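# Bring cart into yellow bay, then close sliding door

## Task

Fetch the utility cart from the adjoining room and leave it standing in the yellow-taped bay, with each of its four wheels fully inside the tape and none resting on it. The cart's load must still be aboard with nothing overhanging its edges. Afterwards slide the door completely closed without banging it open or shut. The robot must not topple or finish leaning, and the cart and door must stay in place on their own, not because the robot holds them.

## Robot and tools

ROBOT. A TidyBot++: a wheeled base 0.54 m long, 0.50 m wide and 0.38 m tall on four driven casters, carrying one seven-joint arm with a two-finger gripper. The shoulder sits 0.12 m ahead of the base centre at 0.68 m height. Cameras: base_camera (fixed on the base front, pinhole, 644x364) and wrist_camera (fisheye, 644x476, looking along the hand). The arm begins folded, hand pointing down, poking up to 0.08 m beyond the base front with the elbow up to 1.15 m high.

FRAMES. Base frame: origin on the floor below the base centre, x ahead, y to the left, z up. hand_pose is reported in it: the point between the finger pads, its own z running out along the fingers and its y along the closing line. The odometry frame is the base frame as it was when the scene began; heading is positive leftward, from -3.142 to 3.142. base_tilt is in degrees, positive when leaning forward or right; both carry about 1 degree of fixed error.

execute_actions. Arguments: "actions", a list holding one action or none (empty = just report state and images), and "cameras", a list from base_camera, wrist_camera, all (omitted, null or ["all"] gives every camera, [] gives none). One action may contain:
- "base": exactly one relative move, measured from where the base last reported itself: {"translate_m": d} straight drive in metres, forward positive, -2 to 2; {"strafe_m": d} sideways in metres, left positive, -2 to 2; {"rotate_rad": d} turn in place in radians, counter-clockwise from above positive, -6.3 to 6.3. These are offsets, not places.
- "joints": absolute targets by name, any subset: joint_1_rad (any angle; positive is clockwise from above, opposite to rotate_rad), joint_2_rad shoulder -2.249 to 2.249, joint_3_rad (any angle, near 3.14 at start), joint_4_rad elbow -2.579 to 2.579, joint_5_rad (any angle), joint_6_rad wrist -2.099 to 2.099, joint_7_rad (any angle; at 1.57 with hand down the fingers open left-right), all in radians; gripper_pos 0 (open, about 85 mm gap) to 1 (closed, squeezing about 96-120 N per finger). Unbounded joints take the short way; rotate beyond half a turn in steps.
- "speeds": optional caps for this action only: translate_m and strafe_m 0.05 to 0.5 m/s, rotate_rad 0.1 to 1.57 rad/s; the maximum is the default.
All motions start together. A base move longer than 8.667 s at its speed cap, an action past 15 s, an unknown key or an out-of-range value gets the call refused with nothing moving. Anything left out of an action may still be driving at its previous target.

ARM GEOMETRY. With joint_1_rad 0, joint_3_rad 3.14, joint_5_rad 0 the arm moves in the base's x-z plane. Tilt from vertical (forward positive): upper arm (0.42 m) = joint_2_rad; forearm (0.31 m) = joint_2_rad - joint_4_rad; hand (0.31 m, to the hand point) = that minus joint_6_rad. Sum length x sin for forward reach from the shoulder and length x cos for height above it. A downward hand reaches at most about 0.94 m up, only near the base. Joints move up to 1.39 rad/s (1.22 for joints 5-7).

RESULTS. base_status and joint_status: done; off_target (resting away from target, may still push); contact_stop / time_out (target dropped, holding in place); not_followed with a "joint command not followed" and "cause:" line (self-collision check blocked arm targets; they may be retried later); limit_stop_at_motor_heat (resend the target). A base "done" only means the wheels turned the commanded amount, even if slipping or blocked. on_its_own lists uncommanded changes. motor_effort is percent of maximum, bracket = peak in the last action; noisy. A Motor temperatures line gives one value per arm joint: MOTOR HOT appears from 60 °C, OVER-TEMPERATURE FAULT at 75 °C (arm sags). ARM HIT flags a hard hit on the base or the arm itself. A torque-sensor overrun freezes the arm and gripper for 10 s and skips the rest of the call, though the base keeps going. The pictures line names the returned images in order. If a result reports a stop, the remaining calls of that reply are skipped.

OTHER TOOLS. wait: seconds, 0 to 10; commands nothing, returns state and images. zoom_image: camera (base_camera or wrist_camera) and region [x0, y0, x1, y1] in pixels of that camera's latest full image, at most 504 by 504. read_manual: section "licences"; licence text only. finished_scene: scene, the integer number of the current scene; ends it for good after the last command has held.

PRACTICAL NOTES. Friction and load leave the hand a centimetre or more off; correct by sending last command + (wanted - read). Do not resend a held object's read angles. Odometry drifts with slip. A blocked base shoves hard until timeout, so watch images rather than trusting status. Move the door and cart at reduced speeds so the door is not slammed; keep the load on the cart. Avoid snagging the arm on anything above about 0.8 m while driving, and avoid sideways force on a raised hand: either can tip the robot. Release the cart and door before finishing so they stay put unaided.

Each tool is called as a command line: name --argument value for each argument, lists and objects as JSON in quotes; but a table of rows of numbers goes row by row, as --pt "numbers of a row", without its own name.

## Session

execute_actions --actions '[]'

Scene clock: 0.00 s.
Motor temperatures (°C, as the motors report them): [30 28 29 30 32 36 37]
base_odometry: x=+0.000 y=+0.000 heading=+0.000 (m, m, rad; odometry frame)
base_tilt: forward=-0.7 right=+0.2 (deg)
base_status: not commanded
joint_positions: joint_1_rad=+0.022 joint_2_rad=-0.337 joint_3_rad=+3.109 joint_4_rad=-2.544 joint_5_rad=-0.031 joint_6_rad=-0.921 joint_7_rad=+1.549 gripper_pos=+0.000
joint_status: not commanded
motor_effort: joint_1_rad=+0 joint_2_rad=-3 joint_3_rad=+1 joint_4_rad=+16 joint_5_rad=+0 joint_6_rad=+1 joint_7_rad=+2 (%)
hand_pose: x=+0.2366 y=+0.0090 z=+0.5808 quat_wxyz=(-0.007, +1.000, -0.016, +0.007) (m; base frame)
pictures: base_camera, wrist_camera
Images, in order (width x height): base_camera 644x364, wrist_camera 644x476.

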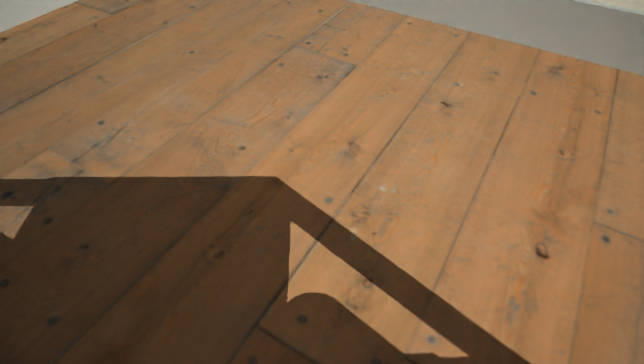

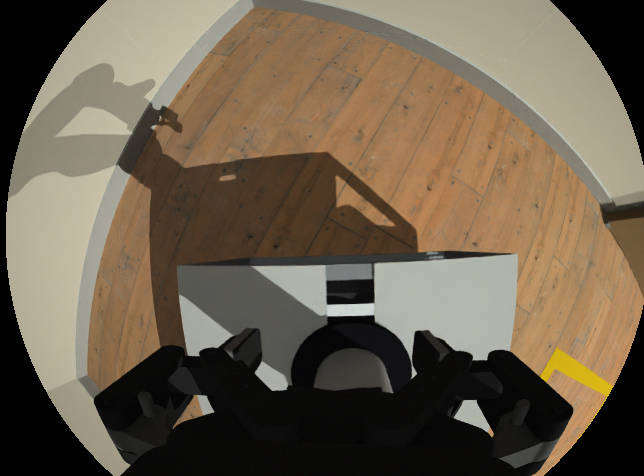

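execute_actions --actions '[{"base":{"rotate_rad":-0.55},"joints":{"joint_1_rad":0,"joint_3_rad":3.15,"joint_5_rad":0.01,"joint_6_rad":0.65,"joint_7_rad":1.57}}]'

execute_actions --actions '[{"base":{"strafe_m":-1.8}}]'

Scene clock: 3.90 s.
Motor temperatures (°C, as the motors report them): [30 28 29 31 32 36 37]
base_odometry: x=+0.000 y=+0.000 heading=-0.549 (m, m, rad; odometry frame)
base_tilt: forward=-0.6 right=+0.3 (deg)
base_status: done
joint_positions: joint_1_rad=+0.020 joint_2_rad=-0.337 joint_3_rad=+3.137 joint_4_rad=-2.542 joint_5_rad=-0.031 joint_6_rad=+0.633 joint_7_rad=+1.549 gripper_pos=+0.000
joint_status: all done
motor_effort: joint_1_rad=+0(1) joint_2_rad=-7(7) joint_3_rad=+1(2) joint_4_rad=+19(18) joint_5_rad=-1(1) joint_6_rad=+8(8) joint_7_rad=+1(1) (%)
hand_pose: x=+0.5441 y=-0.0104 z=+0.8921 quat_wxyz=(-0.004, +0.707, -0.028, +0.707) (m; base frame)
pictures: base_camera, wrist_camera
Images, in order (width x height): base_camera 644x364, wrist_camera 644x476.

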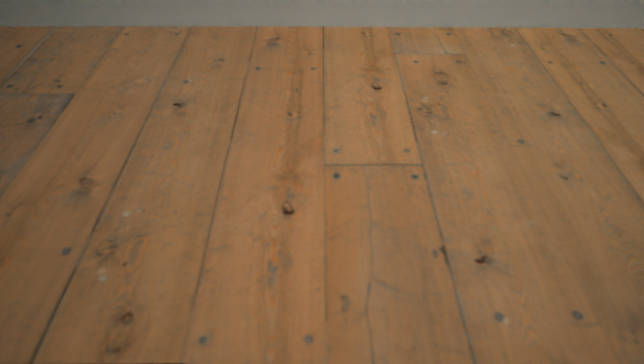

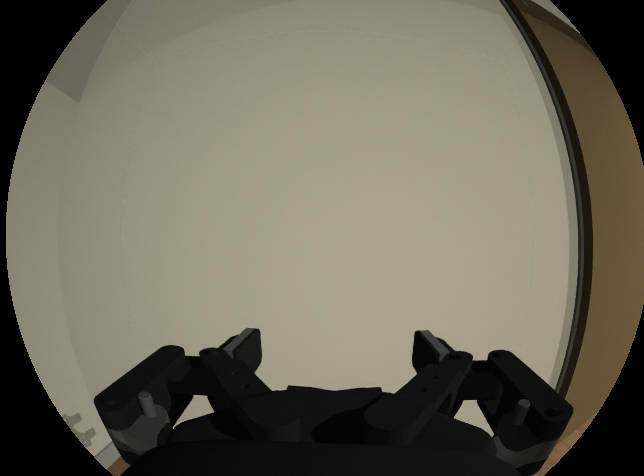

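Scene clock: 8.87 s.
Motor temperatures (°C, as the motors report them): [30 28 29 31 32 36 37]
base_odometry: x=-0.942 y=-1.534 heading=-0.550 (m, m, rad; odometry frame)
base_tilt: forward=-0.6 right=+0.3 (deg)
base_status: done
joint_positions: joint_1_rad=+0.019 joint_2_rad=-0.337 joint_3_rad=+3.143 joint_4_rad=-2.542 joint_5_rad=-0.031 joint_6_rad=+0.633 joint_7_rad=+1.549 gripper_pos=+0.000
joint_status: not commanded
motor_effort: joint_1_rad=+0(1) joint_2_rad=-7(7) joint_3_rad=+1(3) joint_4_rad=+18(18) joint_5_rad=+0(1) joint_6_rad=+7(7) joint_7_rad=+2(2) (%)
hand_pose: x=+0.5441 y=-0.0129 z=+0.8921 quat_wxyz=(-0.003, +0.707, -0.030, +0.707) (m; base frame)
pictures: base_camera, wrist_camera
Images, in order (width x height): base_camera 644x364, wrist_camera 644x476.

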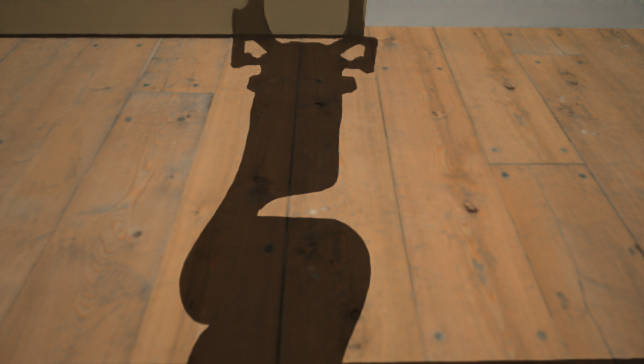

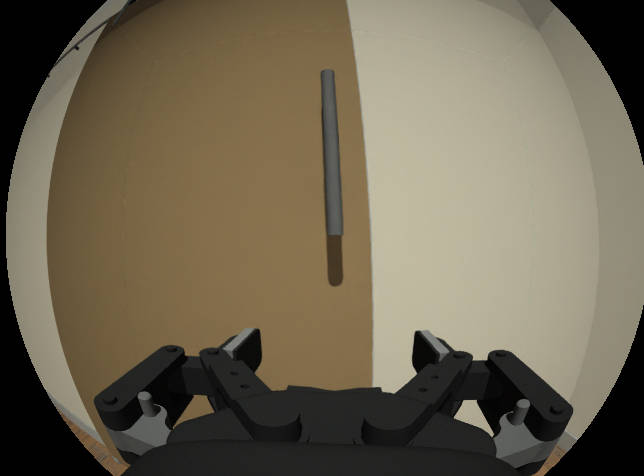

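execute_actions --actions '[{"base":{"translate_m":0.25},"speeds":{"translate_m":0.15},"joints":{"joint_2_rad":-0.51,"joint_4_rad":-2.06,"joint_5_rad":0.03,"joint_6_rad":-0.02,"joint_7_rad":1.59}}]'

Scene clock: 15.37 s.
Motor temperatures (°C, as the motors report them): [30 28 29 31 32 36 37]
base_odometry: x=-0.729 y=-1.665 heading=-0.550 (m, m, rad; odometry frame)
base_tilt: forward=-0.5 right=+0.3 (deg)
base_status: done
joint_positions: joint_1_rad=+0.018 joint_2_rad=-0.497 joint_3_rad=+3.143 joint_4_rad=-2.067 joint_5_rad=-0.014 joint_6_rad=+0.018 joint_7_rad=+1.566 gripper_pos=+0.000
joint_status: all done
motor_effort: joint_1_rad=+0(0) joint_2_rad=-5(9) joint_3_rad=+2(2) joint_4_rad=+22(22) joint_5_rad=+0(0) joint_6_rad=+7(8) joint_7_rad=+2(2) (%)
hand_pose: x=+0.5438 y=-0.0074 z=+1.0580 quat_wxyz=(+0.000, +0.700, -0.014, +0.714) (m; base frame)
pictures: base_camera, wrist_camera
Images, in order (width x height): base_camera 644x364, wrist_camera 644x476.

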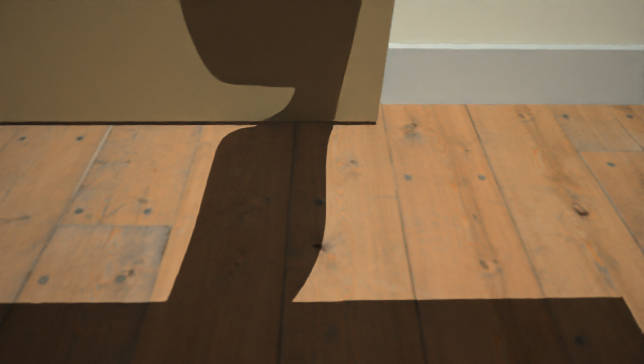

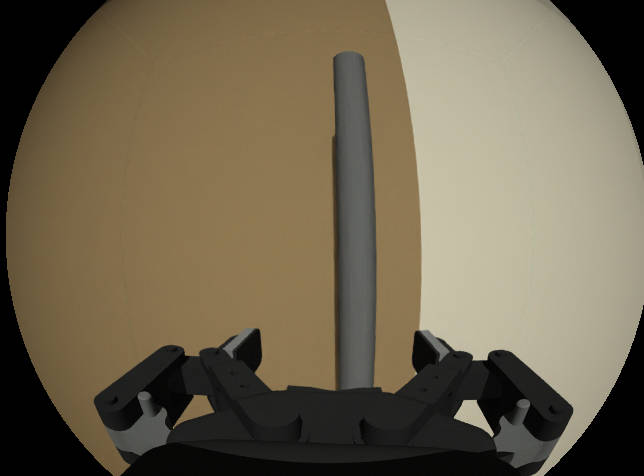

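execute_actions --actions '[{"base":{"translate_m":0.06},"speeds":{"translate_m":0.08},"joints":{"joint_1_rad":0.06}}]' --cameras '["wrist_camera"]'

execute_actions --actions '[{"joints":{"gripper_pos":1}}]' --cameras '["wrist_camera"]'

execute_actions --actions '[{"base":{"strafe_m":0.6},"speeds":{"strafe_m":0.15}}]'

Scene clock: 20.87 s.
Motor temperatures (°C, as the motors report them): [30 28 29 31 32 36 37]
base_odometry: x=-0.678 y=-1.697 heading=-0.550 (m, m, rad; odometry frame)
base_tilt: forward=-0.6 right=+0.2 (deg)
base_status: done
joint_positions: joint_1_rad=+0.049 joint_2_rad=-0.503 joint_3_rad=+3.144 joint_4_rad=-2.067 joint_5_rad=-0.014 joint_6_rad=+0.018 joint_7_rad=+1.566 gripper_pos=+0.000
joint_status: all done
motor_effort: joint_1_rad=+0(1) joint_2_rad=-4(7) joint_3_rad=+2(3) joint_4_rad=+22(22) joint_5_rad=-1(1) joint_6_rad=+7(9) joint_7_rad=+2(2) (%)
hand_pose: x=+0.5414 y=-0.0205 z=+1.0601 quat_wxyz=(+0.011, +0.698, -0.025, +0.715) (m; base frame)
pictures: wrist_camera
Images, in order (width x height): wrist_camera 644x476.

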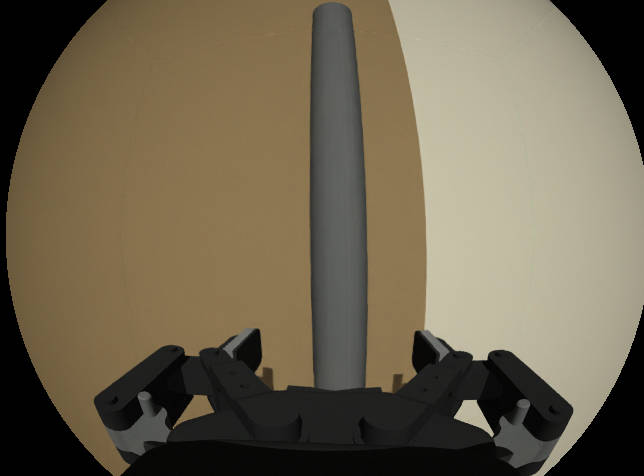

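Scene clock: 21.97 s.
Motor temperatures (°C, as the motors report them): [30 28 29 31 32 36 37]
base_odometry: x=-0.678 y=-1.697 heading=-0.550 (m, m, rad; odometry frame)
base_tilt: forward=-0.6 right=+0.4 (deg)
base_status: not commanded
joint_positions: joint_1_rad=+0.051 joint_2_rad=-0.504 joint_3_rad=+3.146 joint_4_rad=-2.067 joint_5_rad=-0.011 joint_6_rad=+0.016 joint_7_rad=+1.569 gripper_pos=+0.744
joint_status: gripper_pos off_target (ended at +0.744, target +1.000)
motor_effort: joint_1_rad=+1(6) joint_2_rad=-5(6) joint_3_rad=+3(5) joint_4_rad=+22(23) joint_5_rad=+0(2) joint_6_rad=+8(8) joint_7_rad=+2(1) (%)
hand_pose: x=+0.5410 y=-0.0223 z=+1.0600 quat_wxyz=(+0.014, +0.698, -0.024, +0.715) (m; base frame)
pictures: wrist_camera
Images, in order (width x height): wrist_camera 644x476.

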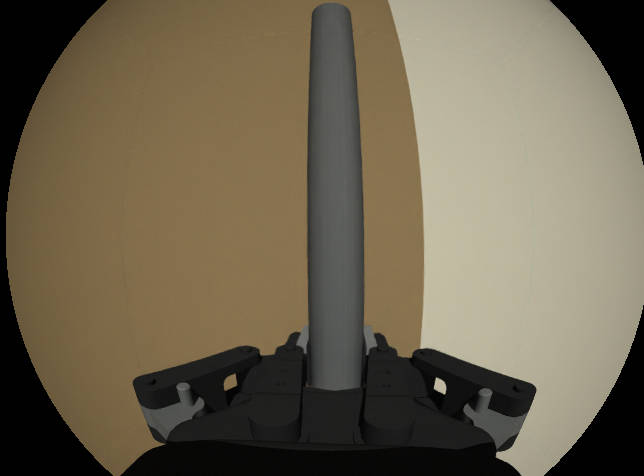

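Scene clock: 26.90 s.
Motor temperatures (°C, as the motors report them): [30 28 29 31 32 36 37]
base_odometry: x=-0.364 y=-1.185 heading=-0.550 (m, m, rad; odometry frame)
base_tilt: forward=-0.6 right=+0.2 (deg)
base_status: done
joint_positions: joint_1_rad=+0.114 joint_2_rad=-0.504 joint_3_rad=+3.202 joint_4_rad=-2.063 joint_5_rad=+0.008 joint_6_rad=+0.007 joint_7_rad=+1.589 gripper_pos=+0.744
joint_status: not commanded
motor_effort: joint_1_rad=-7(20) joint_2_rad=-3(19) joint_3_rad=-7(30) joint_4_rad=+24(24) joint_5_rad=+0(3) joint_6_rad=+10(10) joint_7_rad=+2(2) (%)
hand_pose: x=+0.5349 y=-0.0795 z=+1.0597 quat_wxyz=(+0.058, +0.698, -0.059, +0.711) (m; base frame)
pictures: base_camera, wrist_camera
Images, in order (width x height): base_camera 644x364, wrist_camera 644x476.

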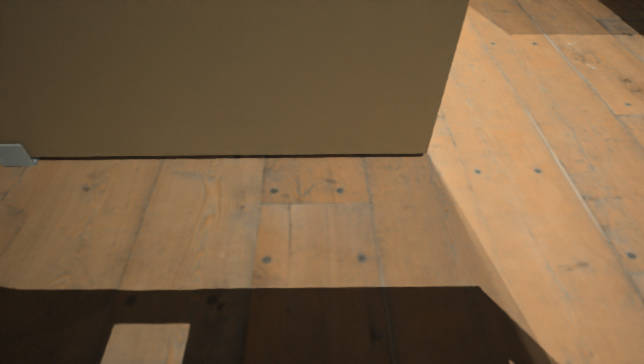

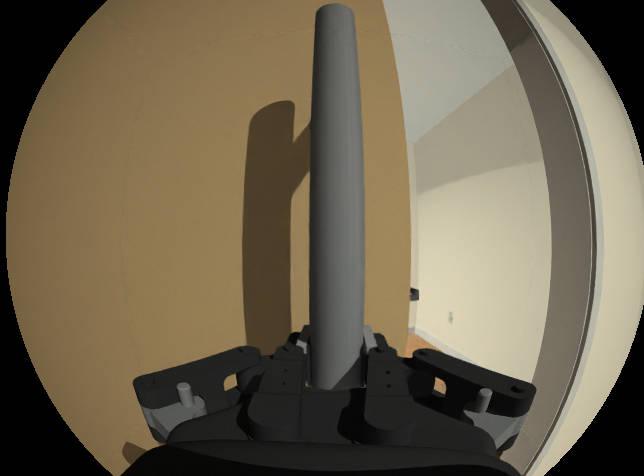

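execute_actions --actions '[{"base":{"strafe_m":0.4},"speeds":{"strafe_m":0.1}}]' --cameras '["base_camera"]'

execute_actions --actions '[{"base":{"strafe_m":-0.05},"speeds":{"strafe_m":0.1},"joints":{"gripper_pos":0}}]' --cameras '[]'

execute_actions --actions '[{"base":{"translate_m":-0.1}}]' --cameras '[]'

execute_actions --actions '[{"base":{"strafe_m":-0.52},"joints":{"joint_1_rad":-0.01,"joint_3_rad":3.13,"joint_2_rad":-0.2,"joint_4_rad":-1.6,"joint_6_rad":-0.8}}]'

Scene clock: 39.77 s.
Motor temperatures (°C, as the motors report them): [30 28 29 31 32 36 37]
base_odometry: x=-0.155 y=-0.844 heading=-0.550 (m, m, rad; odometry frame)
base_tilt: forward=-0.6 right=+0.3 (deg)
base_status: done
joint_positions: joint_1_rad=+0.125 joint_2_rad=-0.509 joint_3_rad=+3.220 joint_4_rad=-2.065 joint_5_rad=+0.012 joint_6_rad=+0.004 joint_7_rad=+1.590 gripper_pos=+0.745
joint_status: not commanded
motor_effort: joint_1_rad=-10(19) joint_2_rad=-1(15) joint_3_rad=-11(27) joint_4_rad=+25(25) joint_5_rad=+1(5) joint_6_rad=+9(10) joint_7_rad=+3(2) (%)
hand_pose: x=+0.5304 y=-0.0940 z=+1.0595 quat_wxyz=(+0.067, +0.697, -0.070, +0.710) (m; base frame)
pictures: base_camera
Images, in order (width x height): base_camera 644x364.

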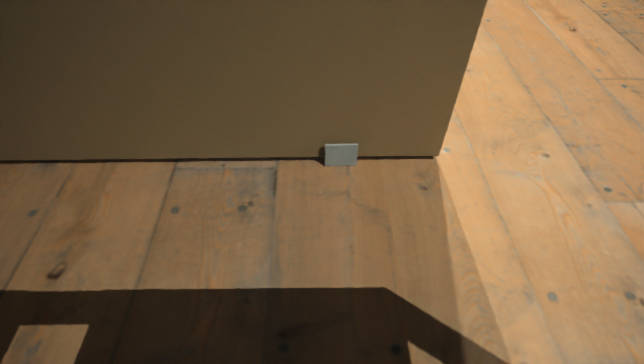

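Scene clock: 40.87 s.
Motor temperatures (°C, as the motors report them): [30 28 29 31 32 36 37]
base_odometry: x=-0.181 y=-0.887 heading=-0.550 (m, m, rad; odometry frame)
base_tilt: forward=-0.6 right=+0.3 (deg)
base_status: done
joint_positions: joint_1_rad=+0.070 joint_2_rad=-0.510 joint_3_rad=+3.152 joint_4_rad=-2.060 joint_5_rad=+0.012 joint_6_rad=+0.001 joint_7_rad=+1.590 gripper_pos=+0.000
joint_status: all done
motor_effort: joint_1_rad=+0(10) joint_2_rad=-5(7) joint_3_rad=+2(12) joint_4_rad=+22(26) joint_5_rad=+0(0) joint_6_rad=+8(12) joint_7_rad=+1(3) (%)
hand_pose: x=+0.5378 y=-0.0341 z=+1.0623 quat_wxyz=(+0.038, +0.699, -0.019, +0.714) (m; base frame)
pictures: none
No camera images: the call's "cameras" was empty. Leave "cameras" out to get every camera's image.

Scene clock: 42.13 s.
Motor temperatures (°C, as the motors report them): [30 28 29 31 32 36 37]
base_odometry: x=-0.266 y=-0.834 heading=-0.550 (m, m, rad; odometry frame)
base_tilt: forward=-0.6 right=+0.3 (deg)
base_status: done
joint_positions: joint_1_rad=+0.070 joint_2_rad=-0.514 joint_3_rad=+3.152 joint_4_rad=-2.060 joint_5_rad=+0.012 joint_6_rad=+0.001 joint_7_rad=+1.590 gripper_pos=+0.000
joint_status: not commanded
motor_effort: joint_1_rad=+0(1) joint_2_rad=-4(9) joint_3_rad=+1(3) joint_4_rad=+22(23) joint_5_rad=+0(1) joint_6_rad=+7(8) joint_7_rad=+2(2) (%)
hand_pose: x=+0.5361 y=-0.0340 z=+1.0641 quat_wxyz=(+0.038, +0.698, -0.019, +0.715) (m; base frame)
pictures: none
No camera images: the call's "cameras" was empty. Leave "cameras" out to get every camera's image.

Scene clock: 44.53 s.
Motor temperatures (°C, as the motors report them): [30 28 29 31 32 36 37]
base_odometry: x=-0.539 y=-1.278 heading=-0.551 (m, m, rad; odometry frame)
base_tilt: forward=-0.7 right=+0.4 (deg)
base_status: done
joint_positions: joint_1_rad=+0.010 joint_2_rad=-0.212 joint_3_rad=+3.139 joint_4_rad=-1.611 joint_5_rad=+0.012 joint_6_rad=-0.763 joint_7_rad=+1.590 gripper_pos=+0.000
joint_status: all done
motor_effort: joint_1_rad=+0(2) joint_2_rad=-14(15) joint_3_rad=+2(3) joint_4_rad=+21(22) joint_5_rad=+0(1) joint_6_rad=+7(9) joint_7_rad=+2(1) (%)
hand_pose: x=+0.5984 y=-0.0044 z=+0.9732 quat_wxyz=(+0.012, +0.883, +0.008, +0.470) (m; base frame)
pictures: base_camera, wrist_camera
Images, in order (width x height): base_camera 644x364, wrist_camera 644x476.

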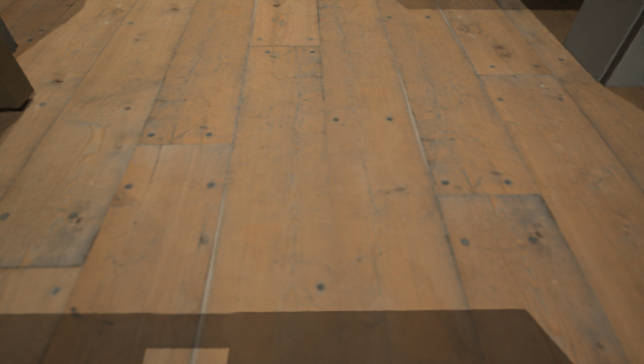

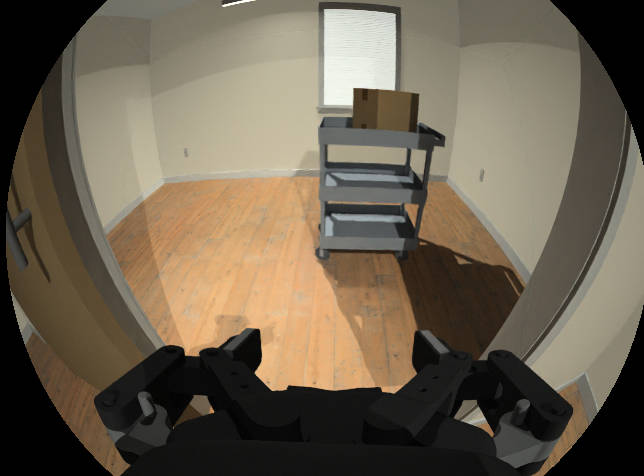

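execute_actions --actions '[{"base":{"translate_m":1.3},"joints":{"joint_2_rad":0.12,"joint_4_rad":-0.93,"joint_6_rad":-2.09,"gripper_pos":0.2}}]'

Scene clock: 55.17 s.
Motor temperatures (°C, as the motors report them): [30 28 29 31 32 36 37]
base_odometry: x=+0.568 y=-1.959 heading=-0.551 (m, m, rad; odometry frame)
base_tilt: forward=-0.6 right=+0.4 (deg)
base_status: done
joint_positions: joint_1_rad=+0.010 joint_2_rad=+0.115 joint_3_rad=+3.138 joint_4_rad=-0.939 joint_5_rad=+0.012 joint_6_rad=-2.055 joint_7_rad=+1.590 gripper_pos=+0.200
joint_status: all done
motor_effort: joint_1_rad=+0(1) joint_2_rad=-20(23) joint_3_rad=+1(2) joint_4_rad=+14(22) joint_5_rad=+0(1) joint_6_rad=+0(7) joint_7_rad=+2(2) (%)
hand_pose: x=+0.4507 y=-0.0042 z=+0.9438 quat_wxyz=(+0.005, +1.000, +0.004, +0.016) (m; base frame)
pictures: base_camera, wrist_camera
Images, in order (width x height): base_camera 644x364, wrist_camera 644x476.

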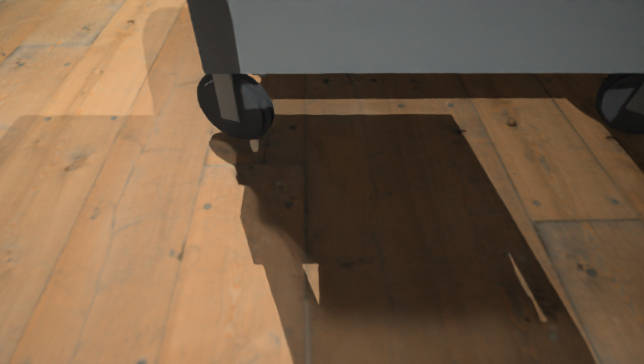

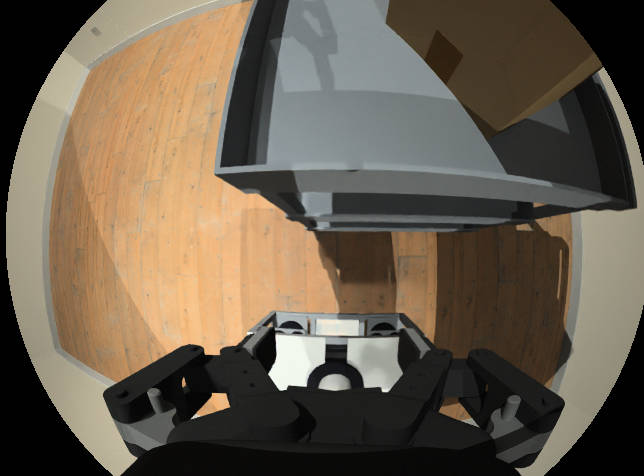

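execute_actions --actions '[{"base":{"strafe_m":0.12}}]' --cameras '[]'

execute_actions --actions '[{"base":{"translate_m":0.17},"speeds":{"translate_m":0.2},"joints":{"joint_2_rad":0.4,"joint_4_rad":-0.67}}]'

Scene clock: 60.63 s.
Motor temperatures (°C, as the motors report them): [30 28 29 31 32 36 37]
base_odometry: x=+0.632 y=-1.857 heading=-0.552 (m, m, rad; odometry frame)
base_tilt: forward=-0.6 right=+0.3 (deg)
base_status: done
joint_positions: joint_1_rad=+0.001 joint_2_rad=+0.115 joint_3_rad=+3.134 joint_4_rad=-0.939 joint_5_rad=+0.012 joint_6_rad=-2.055 joint_7_rad=+1.590 gripper_pos=+0.200
joint_status: not commanded
motor_effort: joint_1_rad=+0(2) joint_2_rad=-19(20) joint_3_rad=+1(1) joint_4_rad=+14(15) joint_5_rad=-1(2) joint_6_rad=-2(1) joint_7_rad=+2(2) (%)
hand_pose: x=+0.4507 y=+0.0002 z=+0.9439 quat_wxyz=(+0.005, +1.000, +0.011, +0.016) (m; base frame)
pictures: none
No camera images: the call's "cameras" was empty. Leave "cameras" out to get every camera's image.

Scene clock: 62.27 s.
Motor temperatures (°C, as the motors report them): [30 28 29 31 32 36 37]
base_odometry: x=+0.777 y=-1.946 heading=-0.551 (m, m, rad; odometry frame)
base_tilt: forward=-0.7 right=+0.2 (deg)
base_status: done
joint_positions: joint_1_rad=+0.001 joint_2_rad=+0.411 joint_3_rad=+3.134 joint_4_rad=-0.681 joint_5_rad=+0.012 joint_6_rad=-2.056 joint_7_rad=+1.590 gripper_pos=+0.200
joint_status: all done
motor_effort: joint_1_rad=+0(1) joint_2_rad=-29(34) joint_3_rad=+1(1) joint_4_rad=+14(16) joint_5_rad=+0(1) joint_6_rad=-1(0) joint_7_rad=+2(1) (%)
hand_pose: x=+0.5641 y=+0.0003 z=+0.9013 quat_wxyz=(+0.004, +1.000, +0.010, -0.003) (m; base frame)
pictures: base_camera, wrist_camera
Images, in order (width x height): base_camera 644x364, wrist_camera 644x476.

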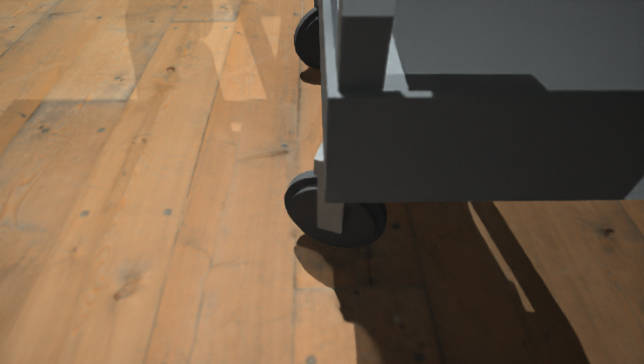

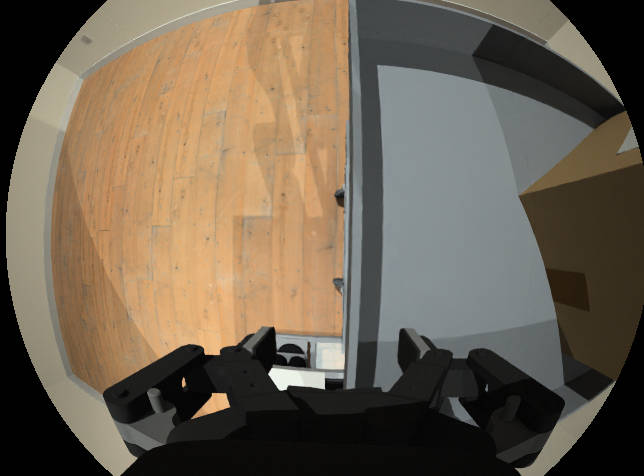

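execute_actions --actions '[{"joints":{"joint_1_rad":0.035,"joint_2_rad":0.6,"joint_4_rad":-0.59,"joint_6_rad":-1.91}}]' --cameras '["wrist_camera"]'

execute_actions --actions '[{"joints":{"gripper_pos":1}}]' --cameras '["wrist_camera"]'

execute_actions --actions '[{"base":{"translate_m":-0.2},"speeds":{"translate_m":0.1},"joints":{"joint_7_rad":1.9}}]'

Scene clock: 67.10 s.
Motor temperatures (°C, as the motors report them): [30 28 29 31 32 36 37]
base_odometry: x=+0.776 y=-1.946 heading=-0.551 (m, m, rad; odometry frame)
base_tilt: forward=-0.6 right=+0.3 (deg)
base_status: not commanded
joint_positions: joint_1_rad=+0.016 joint_2_rad=+0.606 joint_3_rad=+3.134 joint_4_rad=-0.600 joint_5_rad=+0.012 joint_6_rad=-1.944 joint_7_rad=+1.590 gripper_pos=+0.200
joint_status: all done
motor_effort: joint_1_rad=+0(1) joint_2_rad=-37(40) joint_3_rad=+1(0) joint_4_rad=+15(17) joint_5_rad=-1(1) joint_6_rad=-1(1) joint_7_rad=+2(1) (%)
hand_pose: x=+0.6494 y=-0.0080 z=+0.8289 quat_wxyz=(+0.003, +1.000, +0.003, -0.004) (m; base frame)
pictures: wrist_camera
Images, in order (width x height): wrist_camera 644x476.

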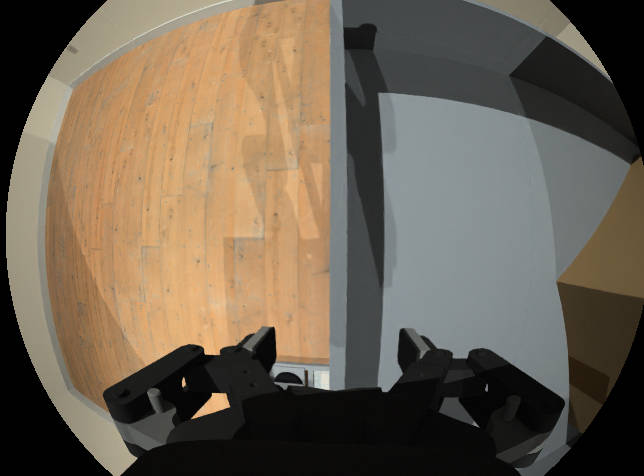

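Scene clock: 68.10 s.
Motor temperatures (°C, as the motors report them): [30 28 29 31 32 36 37]
base_odometry: x=+0.776 y=-1.946 heading=-0.551 (m, m, rad; odometry frame)
base_tilt: forward=-0.7 right=+0.3 (deg)
base_status: not commanded
joint_positions: joint_1_rad=+0.017 joint_2_rad=+0.606 joint_3_rad=+3.134 joint_4_rad=-0.599 joint_5_rad=+0.013 joint_6_rad=-1.944 joint_7_rad=+1.590 gripper_pos=+0.948
joint_status: gripper_pos off_target (ended at +0.948, target +1.000)
motor_effort: joint_1_rad=+1(2) joint_2_rad=-37(37) joint_3_rad=+1(2) joint_4_rad=+16(16) joint_5_rad=-1(4) joint_6_rad=-1(1) joint_7_rad=+1(1) (%)
hand_pose: x=+0.6496 y=-0.0087 z=+0.8291 quat_wxyz=(+0.004, +1.000, +0.002, -0.004) (m; base frame)
pictures: wrist_camera
Images, in order (width x height): wrist_camera 644x476.

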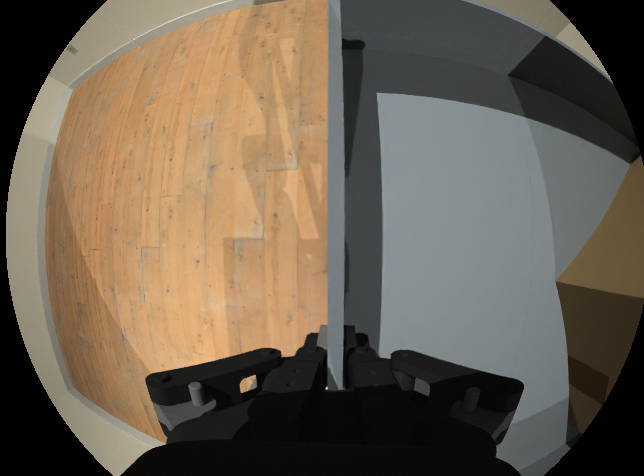

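Scene clock: 70.67 s.
Motor temperatures (°C, as the motors report them): [30 28 29 31 32 36 37]
base_odometry: x=+0.606 y=-1.841 heading=-0.550 (m, m, rad; odometry frame)
base_tilt: forward=-0.6 right=+0.3 (deg)
base_status: done
joint_positions: joint_1_rad=+0.046 joint_2_rad=+0.606 joint_3_rad=+3.135 joint_4_rad=-0.599 joint_5_rad=+0.016 joint_6_rad=-1.924 joint_7_rad=+1.931 gripper_pos=+0.948
joint_status: all done
motor_effort: joint_1_rad=+1(6) joint_2_rad=-39(41) joint_3_rad=+2(4) joint_4_rad=+17(19) joint_5_rad=-3(5) joint_6_rad=+1(6) joint_7_rad=-5(14) (%)
hand_pose: x=+0.6556 y=-0.0255 z=+0.8290 quat_wxyz=(+0.007, +0.988, +0.156, +0.005) (m; base frame)
pictures: base_camera, wrist_camera
Images, in order (width x height): base_camera 644x364, wrist_camera 644x476.

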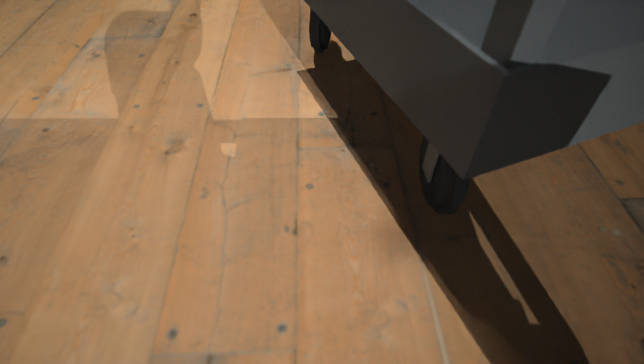

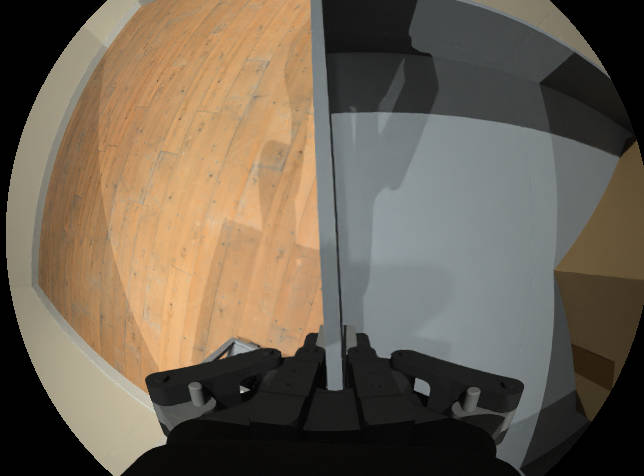

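execute_actions --actions '[{"base":{"strafe_m":-0.1},"speeds":{"strafe_m":0.08},"joints":{"joint_7_rad":2.2}}]' --cameras '[]'

execute_actions --actions '[{"base":{"translate_m":-0.25},"speeds":{"translate_m":0.12},"joints":{"joint_7_rad":2.55}}]'

execute_actions --actions '[{"base":{"translate_m":-0.3},"speeds":{"translate_m":0.12},"joints":{"joint_7_rad":2.9}}]'

Scene clock: 75.63 s.
Motor temperatures (°C, as the motors report them): [30 29 29 31 32 36 37]
base_odometry: x=+0.553 y=-1.926 heading=-0.550 (m, m, rad; odometry frame)
base_tilt: forward=-0.7 right=+0.3 (deg)
base_status: done
joint_positions: joint_1_rad=+0.040 joint_2_rad=+0.605 joint_3_rad=+3.134 joint_4_rad=-0.600 joint_5_rad=+0.016 joint_6_rad=-1.931 joint_7_rad=+2.172 gripper_pos=+0.948
joint_status: all done
motor_effort: joint_1_rad=-1(6) joint_2_rad=-36(39) joint_3_rad=+0(3) joint_4_rad=+18(19) joint_5_rad=-2(5) joint_6_rad=+6(9) joint_7_rad=+2(13) (%)
hand_pose: x=+0.6532 y=-0.0219 z=+0.8290 quat_wxyz=(+0.006, +0.961, +0.277, +0.001) (m; base frame)
pictures: none
No camera images: the call's "cameras" was empty. Leave "cameras" out to get every camera's image.

Scene clock: 78.30 s.
Motor temperatures (°C, as the motors report them): [30 29 29 31 32 36 37]
base_odometry: x=+0.340 y=-1.796 heading=-0.550 (m, m, rad; odometry frame)
base_tilt: forward=-0.6 right=+0.3 (deg)
base_status: done
joint_positions: joint_1_rad=+0.045 joint_2_rad=+0.607 joint_3_rad=+3.131 joint_4_rad=-0.598 joint_5_rad=+0.030 joint_6_rad=-1.922 joint_7_rad=+2.564 gripper_pos=+0.948
joint_status: all done
motor_effort: joint_1_rad=+1(16) joint_2_rad=-36(41) joint_3_rad=+2(9) joint_4_rad=+17(19) joint_5_rad=+1(7) joint_6_rad=+3(5) joint_7_rad=-3(18) (%)
hand_pose: x=+0.6563 y=-0.0282 z=+0.8289 quat_wxyz=(+0.014, +0.890, +0.455, +0.001) (m; base frame)
pictures: base_camera, wrist_camera
Images, in order (width x height): base_camera 644x364, wrist_camera 644x476.

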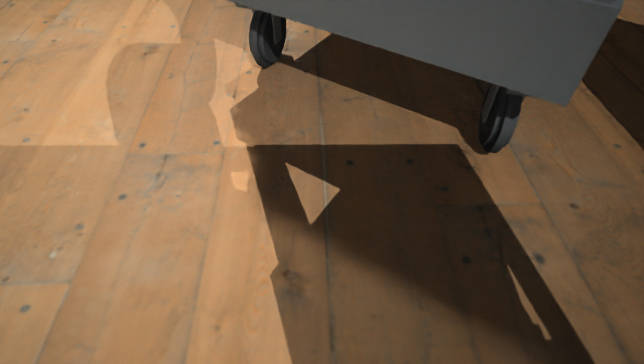

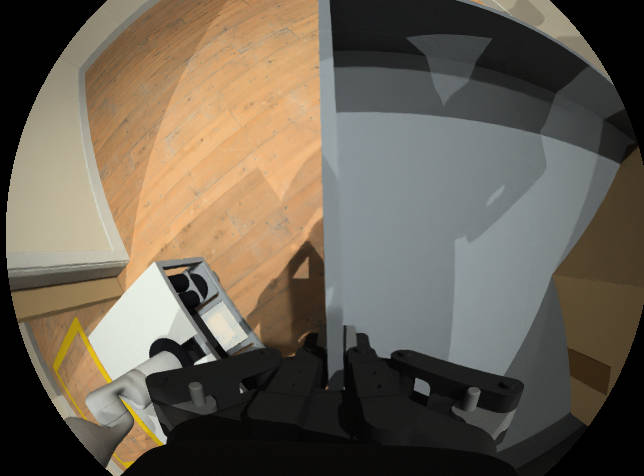

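Scene clock: 81.40 s.
Motor temperatures (°C, as the motors report them): [30 29 29 31 32 36 37]
base_odometry: x=+0.084 y=-1.639 heading=-0.550 (m, m, rad; odometry frame)
base_tilt: forward=-0.7 right=+0.3 (deg)
base_status: done
joint_positions: joint_1_rad=+0.045 joint_2_rad=+0.604 joint_3_rad=+3.131 joint_4_rad=-0.603 joint_5_rad=+0.030 joint_6_rad=-1.920 joint_7_rad=+2.913 gripper_pos=+0.948
joint_status: all done
motor_effort: joint_1_rad=+2(11) joint_2_rad=-37(44) joint_3_rad=+3(6) joint_4_rad=+18(19) joint_5_rad=+1(5) joint_6_rad=+5(7) joint_7_rad=-4(14) (%)
hand_pose: x=+0.6553 y=-0.0281 z=+0.8289 quat_wxyz=(+0.013, +0.798, +0.603, -0.002) (m; base frame)
pictures: base_camera, wrist_camera
Images, in order (width x height): base_camera 644x364, wrist_camera 644x476.

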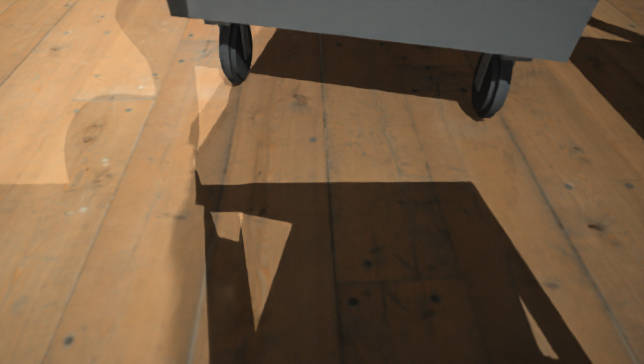

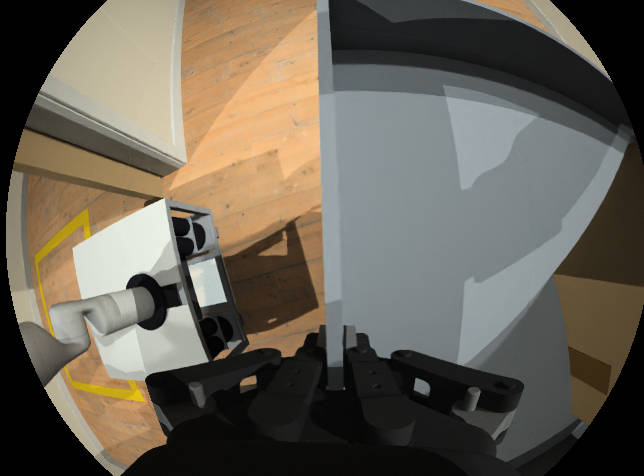

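execute_actions --actions '[{"base":{"translate_m":-0.5},"speeds":{"translate_m":0.15},"joints":{"joint_7_rad":3.1,"joint_1_rad":0.0}}]'

execute_actions --actions '[{"base":{"translate_m":-0.6},"speeds":{"translate_m":0.15}}]'

Scene clock: 87.77 s.
Motor temperatures (°C, as the motors report them): [30 29 29 31 32 36 37]
base_odometry: x=-0.342 y=-1.377 heading=-0.550 (m, m, rad; odometry frame)
base_tilt: forward=-0.5 right=+0.3 (deg)
base_status: done
joint_positions: joint_1_rad=-0.004 joint_2_rad=+0.605 joint_3_rad=+3.124 joint_4_rad=-0.602 joint_5_rad=+0.030 joint_6_rad=-1.916 joint_7_rad=+3.109 gripper_pos=+0.948
joint_status: all done
motor_effort: joint_1_rad=+4(5) joint_2_rad=-36(43) joint_3_rad=+5(3) joint_4_rad=+18(20) joint_5_rad=+2(2) joint_6_rad=+5(6) joint_7_rad=-3(8) (%)
hand_pose: x=+0.6577 y=+0.0010 z=+0.8289 quat_wxyz=(+0.013, +0.716, +0.698, +0.001) (m; base frame)
pictures: base_camera, wrist_camera
Images, in order (width x height): base_camera 644x364, wrist_camera 644x476.

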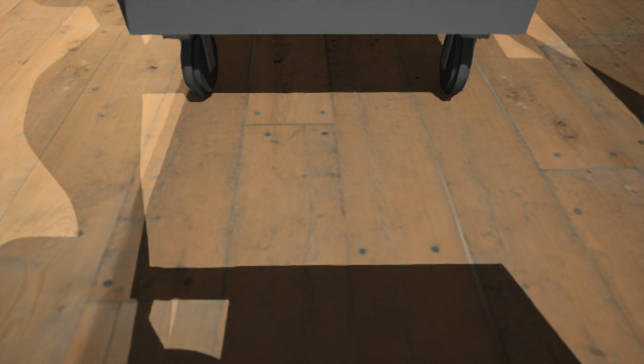

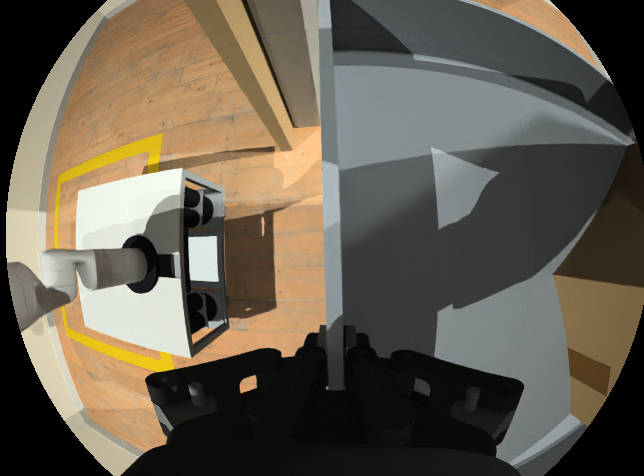

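Scene clock: 92.43 s.
Motor temperatures (°C, as the motors report them): [30 29 29 31 32 36 37]
base_odometry: x=-0.854 y=-1.064 heading=-0.550 (m, m, rad; odometry frame)
base_tilt: forward=-0.6 right=+0.2 (deg)
base_status: done
joint_positions: joint_1_rad=-0.037 joint_2_rad=+0.606 joint_3_rad=+3.106 joint_4_rad=-0.600 joint_5_rad=+0.030 joint_6_rad=-1.916 joint_7_rad=+3.109 gripper_pos=+0.948
joint_status: not commanded
motor_effort: joint_1_rad=+11(11) joint_2_rad=-36(44) joint_3_rad=+7(8) joint_4_rad=+19(20) joint_5_rad=+5(5) joint_6_rad=+5(6) joint_7_rad=-3(3) (%)
hand_pose: x=+0.6575 y=+0.0251 z=+0.8289 quat_wxyz=(+0.010, +0.699, +0.715, +0.004) (m; base frame)
pictures: base_camera, wrist_camera
Images, in order (width x height): base_camera 644x364, wrist_camera 644x476.

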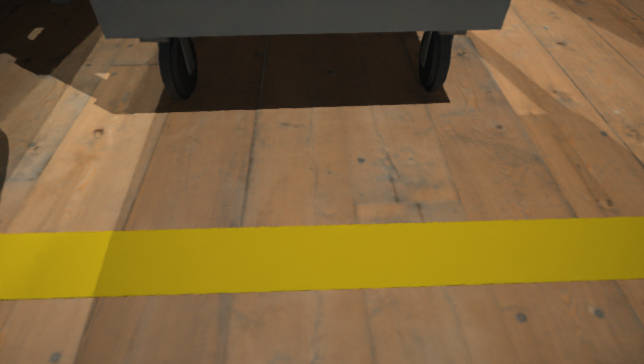

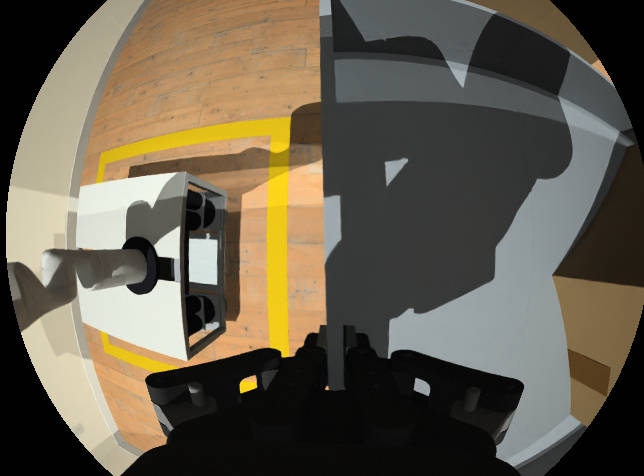

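execute_actions --actions '[{"joints":{"gripper_pos":0.2}}]' --cameras '[]'

execute_actions --actions '[{"joints":{"joint_2_rad":0.42}}]' --cameras '[]'

execute_actions --actions '[{"base":{"strafe_m":0.6},"joints":{"joint_1_rad":1.58,"joint_7_rad":1.57}}]' --cameras '["base_camera"]'

execute_actions --actions '[{"base":{"translate_m":0.53},"speeds":{"translate_m":0.25}}]'

Scene clock: 99.53 s.
Motor temperatures (°C, as the motors report them): [30 29 29 31 32 36 37]
base_odometry: x=-0.854 y=-1.064 heading=-0.550 (m, m, rad; odometry frame)
base_tilt: forward=-0.6 right=+0.3 (deg)
base_status: not commanded
joint_positions: joint_1_rad=+0.003 joint_2_rad=+0.606 joint_3_rad=+3.130 joint_4_rad=-0.593 joint_5_rad=+0.030 joint_6_rad=-1.916 joint_7_rad=+3.109 gripper_pos=+0.200
joint_status: all done
motor_effort: joint_1_rad=+0(11) joint_2_rad=-36(38) joint_3_rad=+0(7) joint_4_rad=+15(20) joint_5_rad=-1(5) joint_6_rad=-1(4) joint_7_rad=+2(3) (%)
hand_pose: x=+0.6597 y=-0.0051 z=+0.8309 quat_wxyz=(+0.017, +0.720, +0.694, +0.002) (m; base frame)
pictures: none
No camera images: the call's "cameras" was empty. Leave "cameras" out to get every camera's image.

Scene clock: 100.93 s.
Motor temperatures (°C, as the motors report them): [30 29 29 31 32 36 37]
base_odometry: x=-0.854 y=-1.064 heading=-0.550 (m, m, rad; odometry frame)
base_tilt: forward=-0.7 right=+0.3 (deg)
base_status: not commanded
joint_positions: joint_1_rad=+0.003 joint_2_rad=+0.414 joint_3_rad=+3.130 joint_4_rad=-0.590 joint_5_rad=+0.030 joint_6_rad=-1.916 joint_7_rad=+3.109 gripper_pos=+0.200
joint_status: all done
motor_effort: joint_1_rad=+1(0) joint_2_rad=-31(39) joint_3_rad=+1(0) joint_4_rad=+15(16) joint_5_rad=+0(0) joint_6_rad=+0(1) joint_7_rad=+2(1) (%)
hand_pose: x=+0.6217 y=-0.0050 z=+0.9320 quat_wxyz=(+0.084, +0.716, +0.689, +0.072) (m; base frame)
pictures: none
No camera images: the call's "cameras" was empty. Leave "cameras" out to get every camera's image.

Scene clock: 103.73 s.
Motor temperatures (°C, as the motors report them): [30 29 29 31 32 36 37]
base_odometry: x=-0.540 y=-0.552 heading=-0.550 (m, m, rad; odometry frame)
base_tilt: forward=-0.6 right=+0.4 (deg)
base_status: done
joint_positions: joint_1_rad=+1.567 joint_2_rad=+0.414 joint_3_rad=+3.130 joint_4_rad=-0.590 joint_5_rad=+0.030 joint_6_rad=-1.916 joint_7_rad=+1.591 gripper_pos=+0.200
joint_status: all done
motor_effort: joint_1_rad=+0(2) joint_2_rad=-30(33) joint_3_rad=+1(1) joint_4_rad=+15(16) joint_5_rad=+0(2) joint_6_rad=+1(1) joint_7_rad=+2(2) (%)
hand_pose: x=+0.1176 y=-0.5028 z=+0.9320 quat_wxyz=(+0.086, +0.710, -0.695, +0.070) (m; base frame)
pictures: base_camera
Images, in order (width x height): base_camera 644x364.

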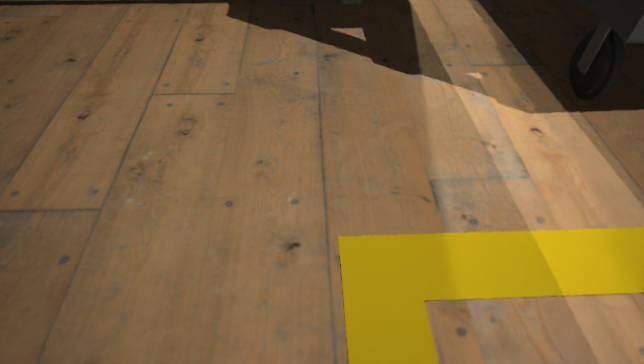

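Scene clock: 106.73 s.
Motor temperatures (°C, as the motors report them): [30 29 29 31 32 36 37]
base_odometry: x=-0.088 y=-0.829 heading=-0.550 (m, m, rad; odometry frame)
base_tilt: forward=-0.7 right=+0.3 (deg)
base_status: done
joint_positions: joint_1_rad=+1.571 joint_2_rad=+0.414 joint_3_rad=+3.130 joint_4_rad=-0.590 joint_5_rad=+0.030 joint_6_rad=-1.916 joint_7_rad=+1.591 gripper_pos=+0.200
joint_status: not commanded
motor_effort: joint_1_rad=+0(3) joint_2_rad=-30(31) joint_3_rad=+0(0) joint_4_rad=+15(15) joint_5_rad=-1(0) joint_6_rad=+2(2) joint_7_rad=+1(2) (%)
hand_pose: x=+0.1155 y=-0.5027 z=+0.9320 quat_wxyz=(+0.086, +0.709, -0.697, +0.069) (m; base frame)
pictures: base_camera, wrist_camera
Images, in order (width x height): base_camera 644x364, wrist_camera 644x476.

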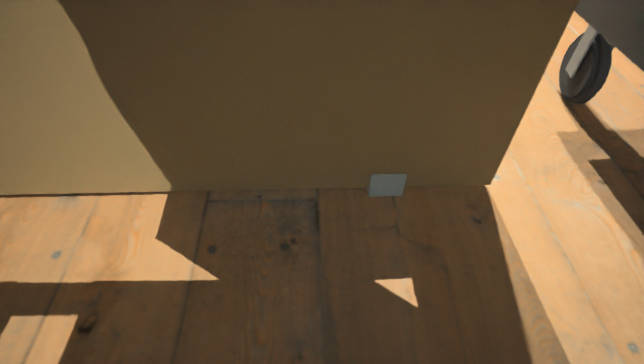

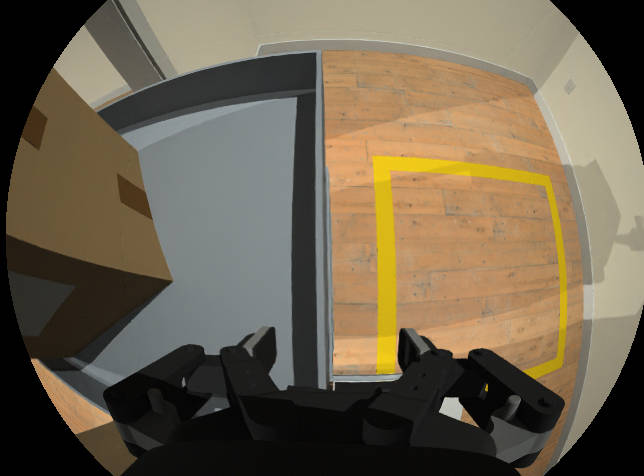

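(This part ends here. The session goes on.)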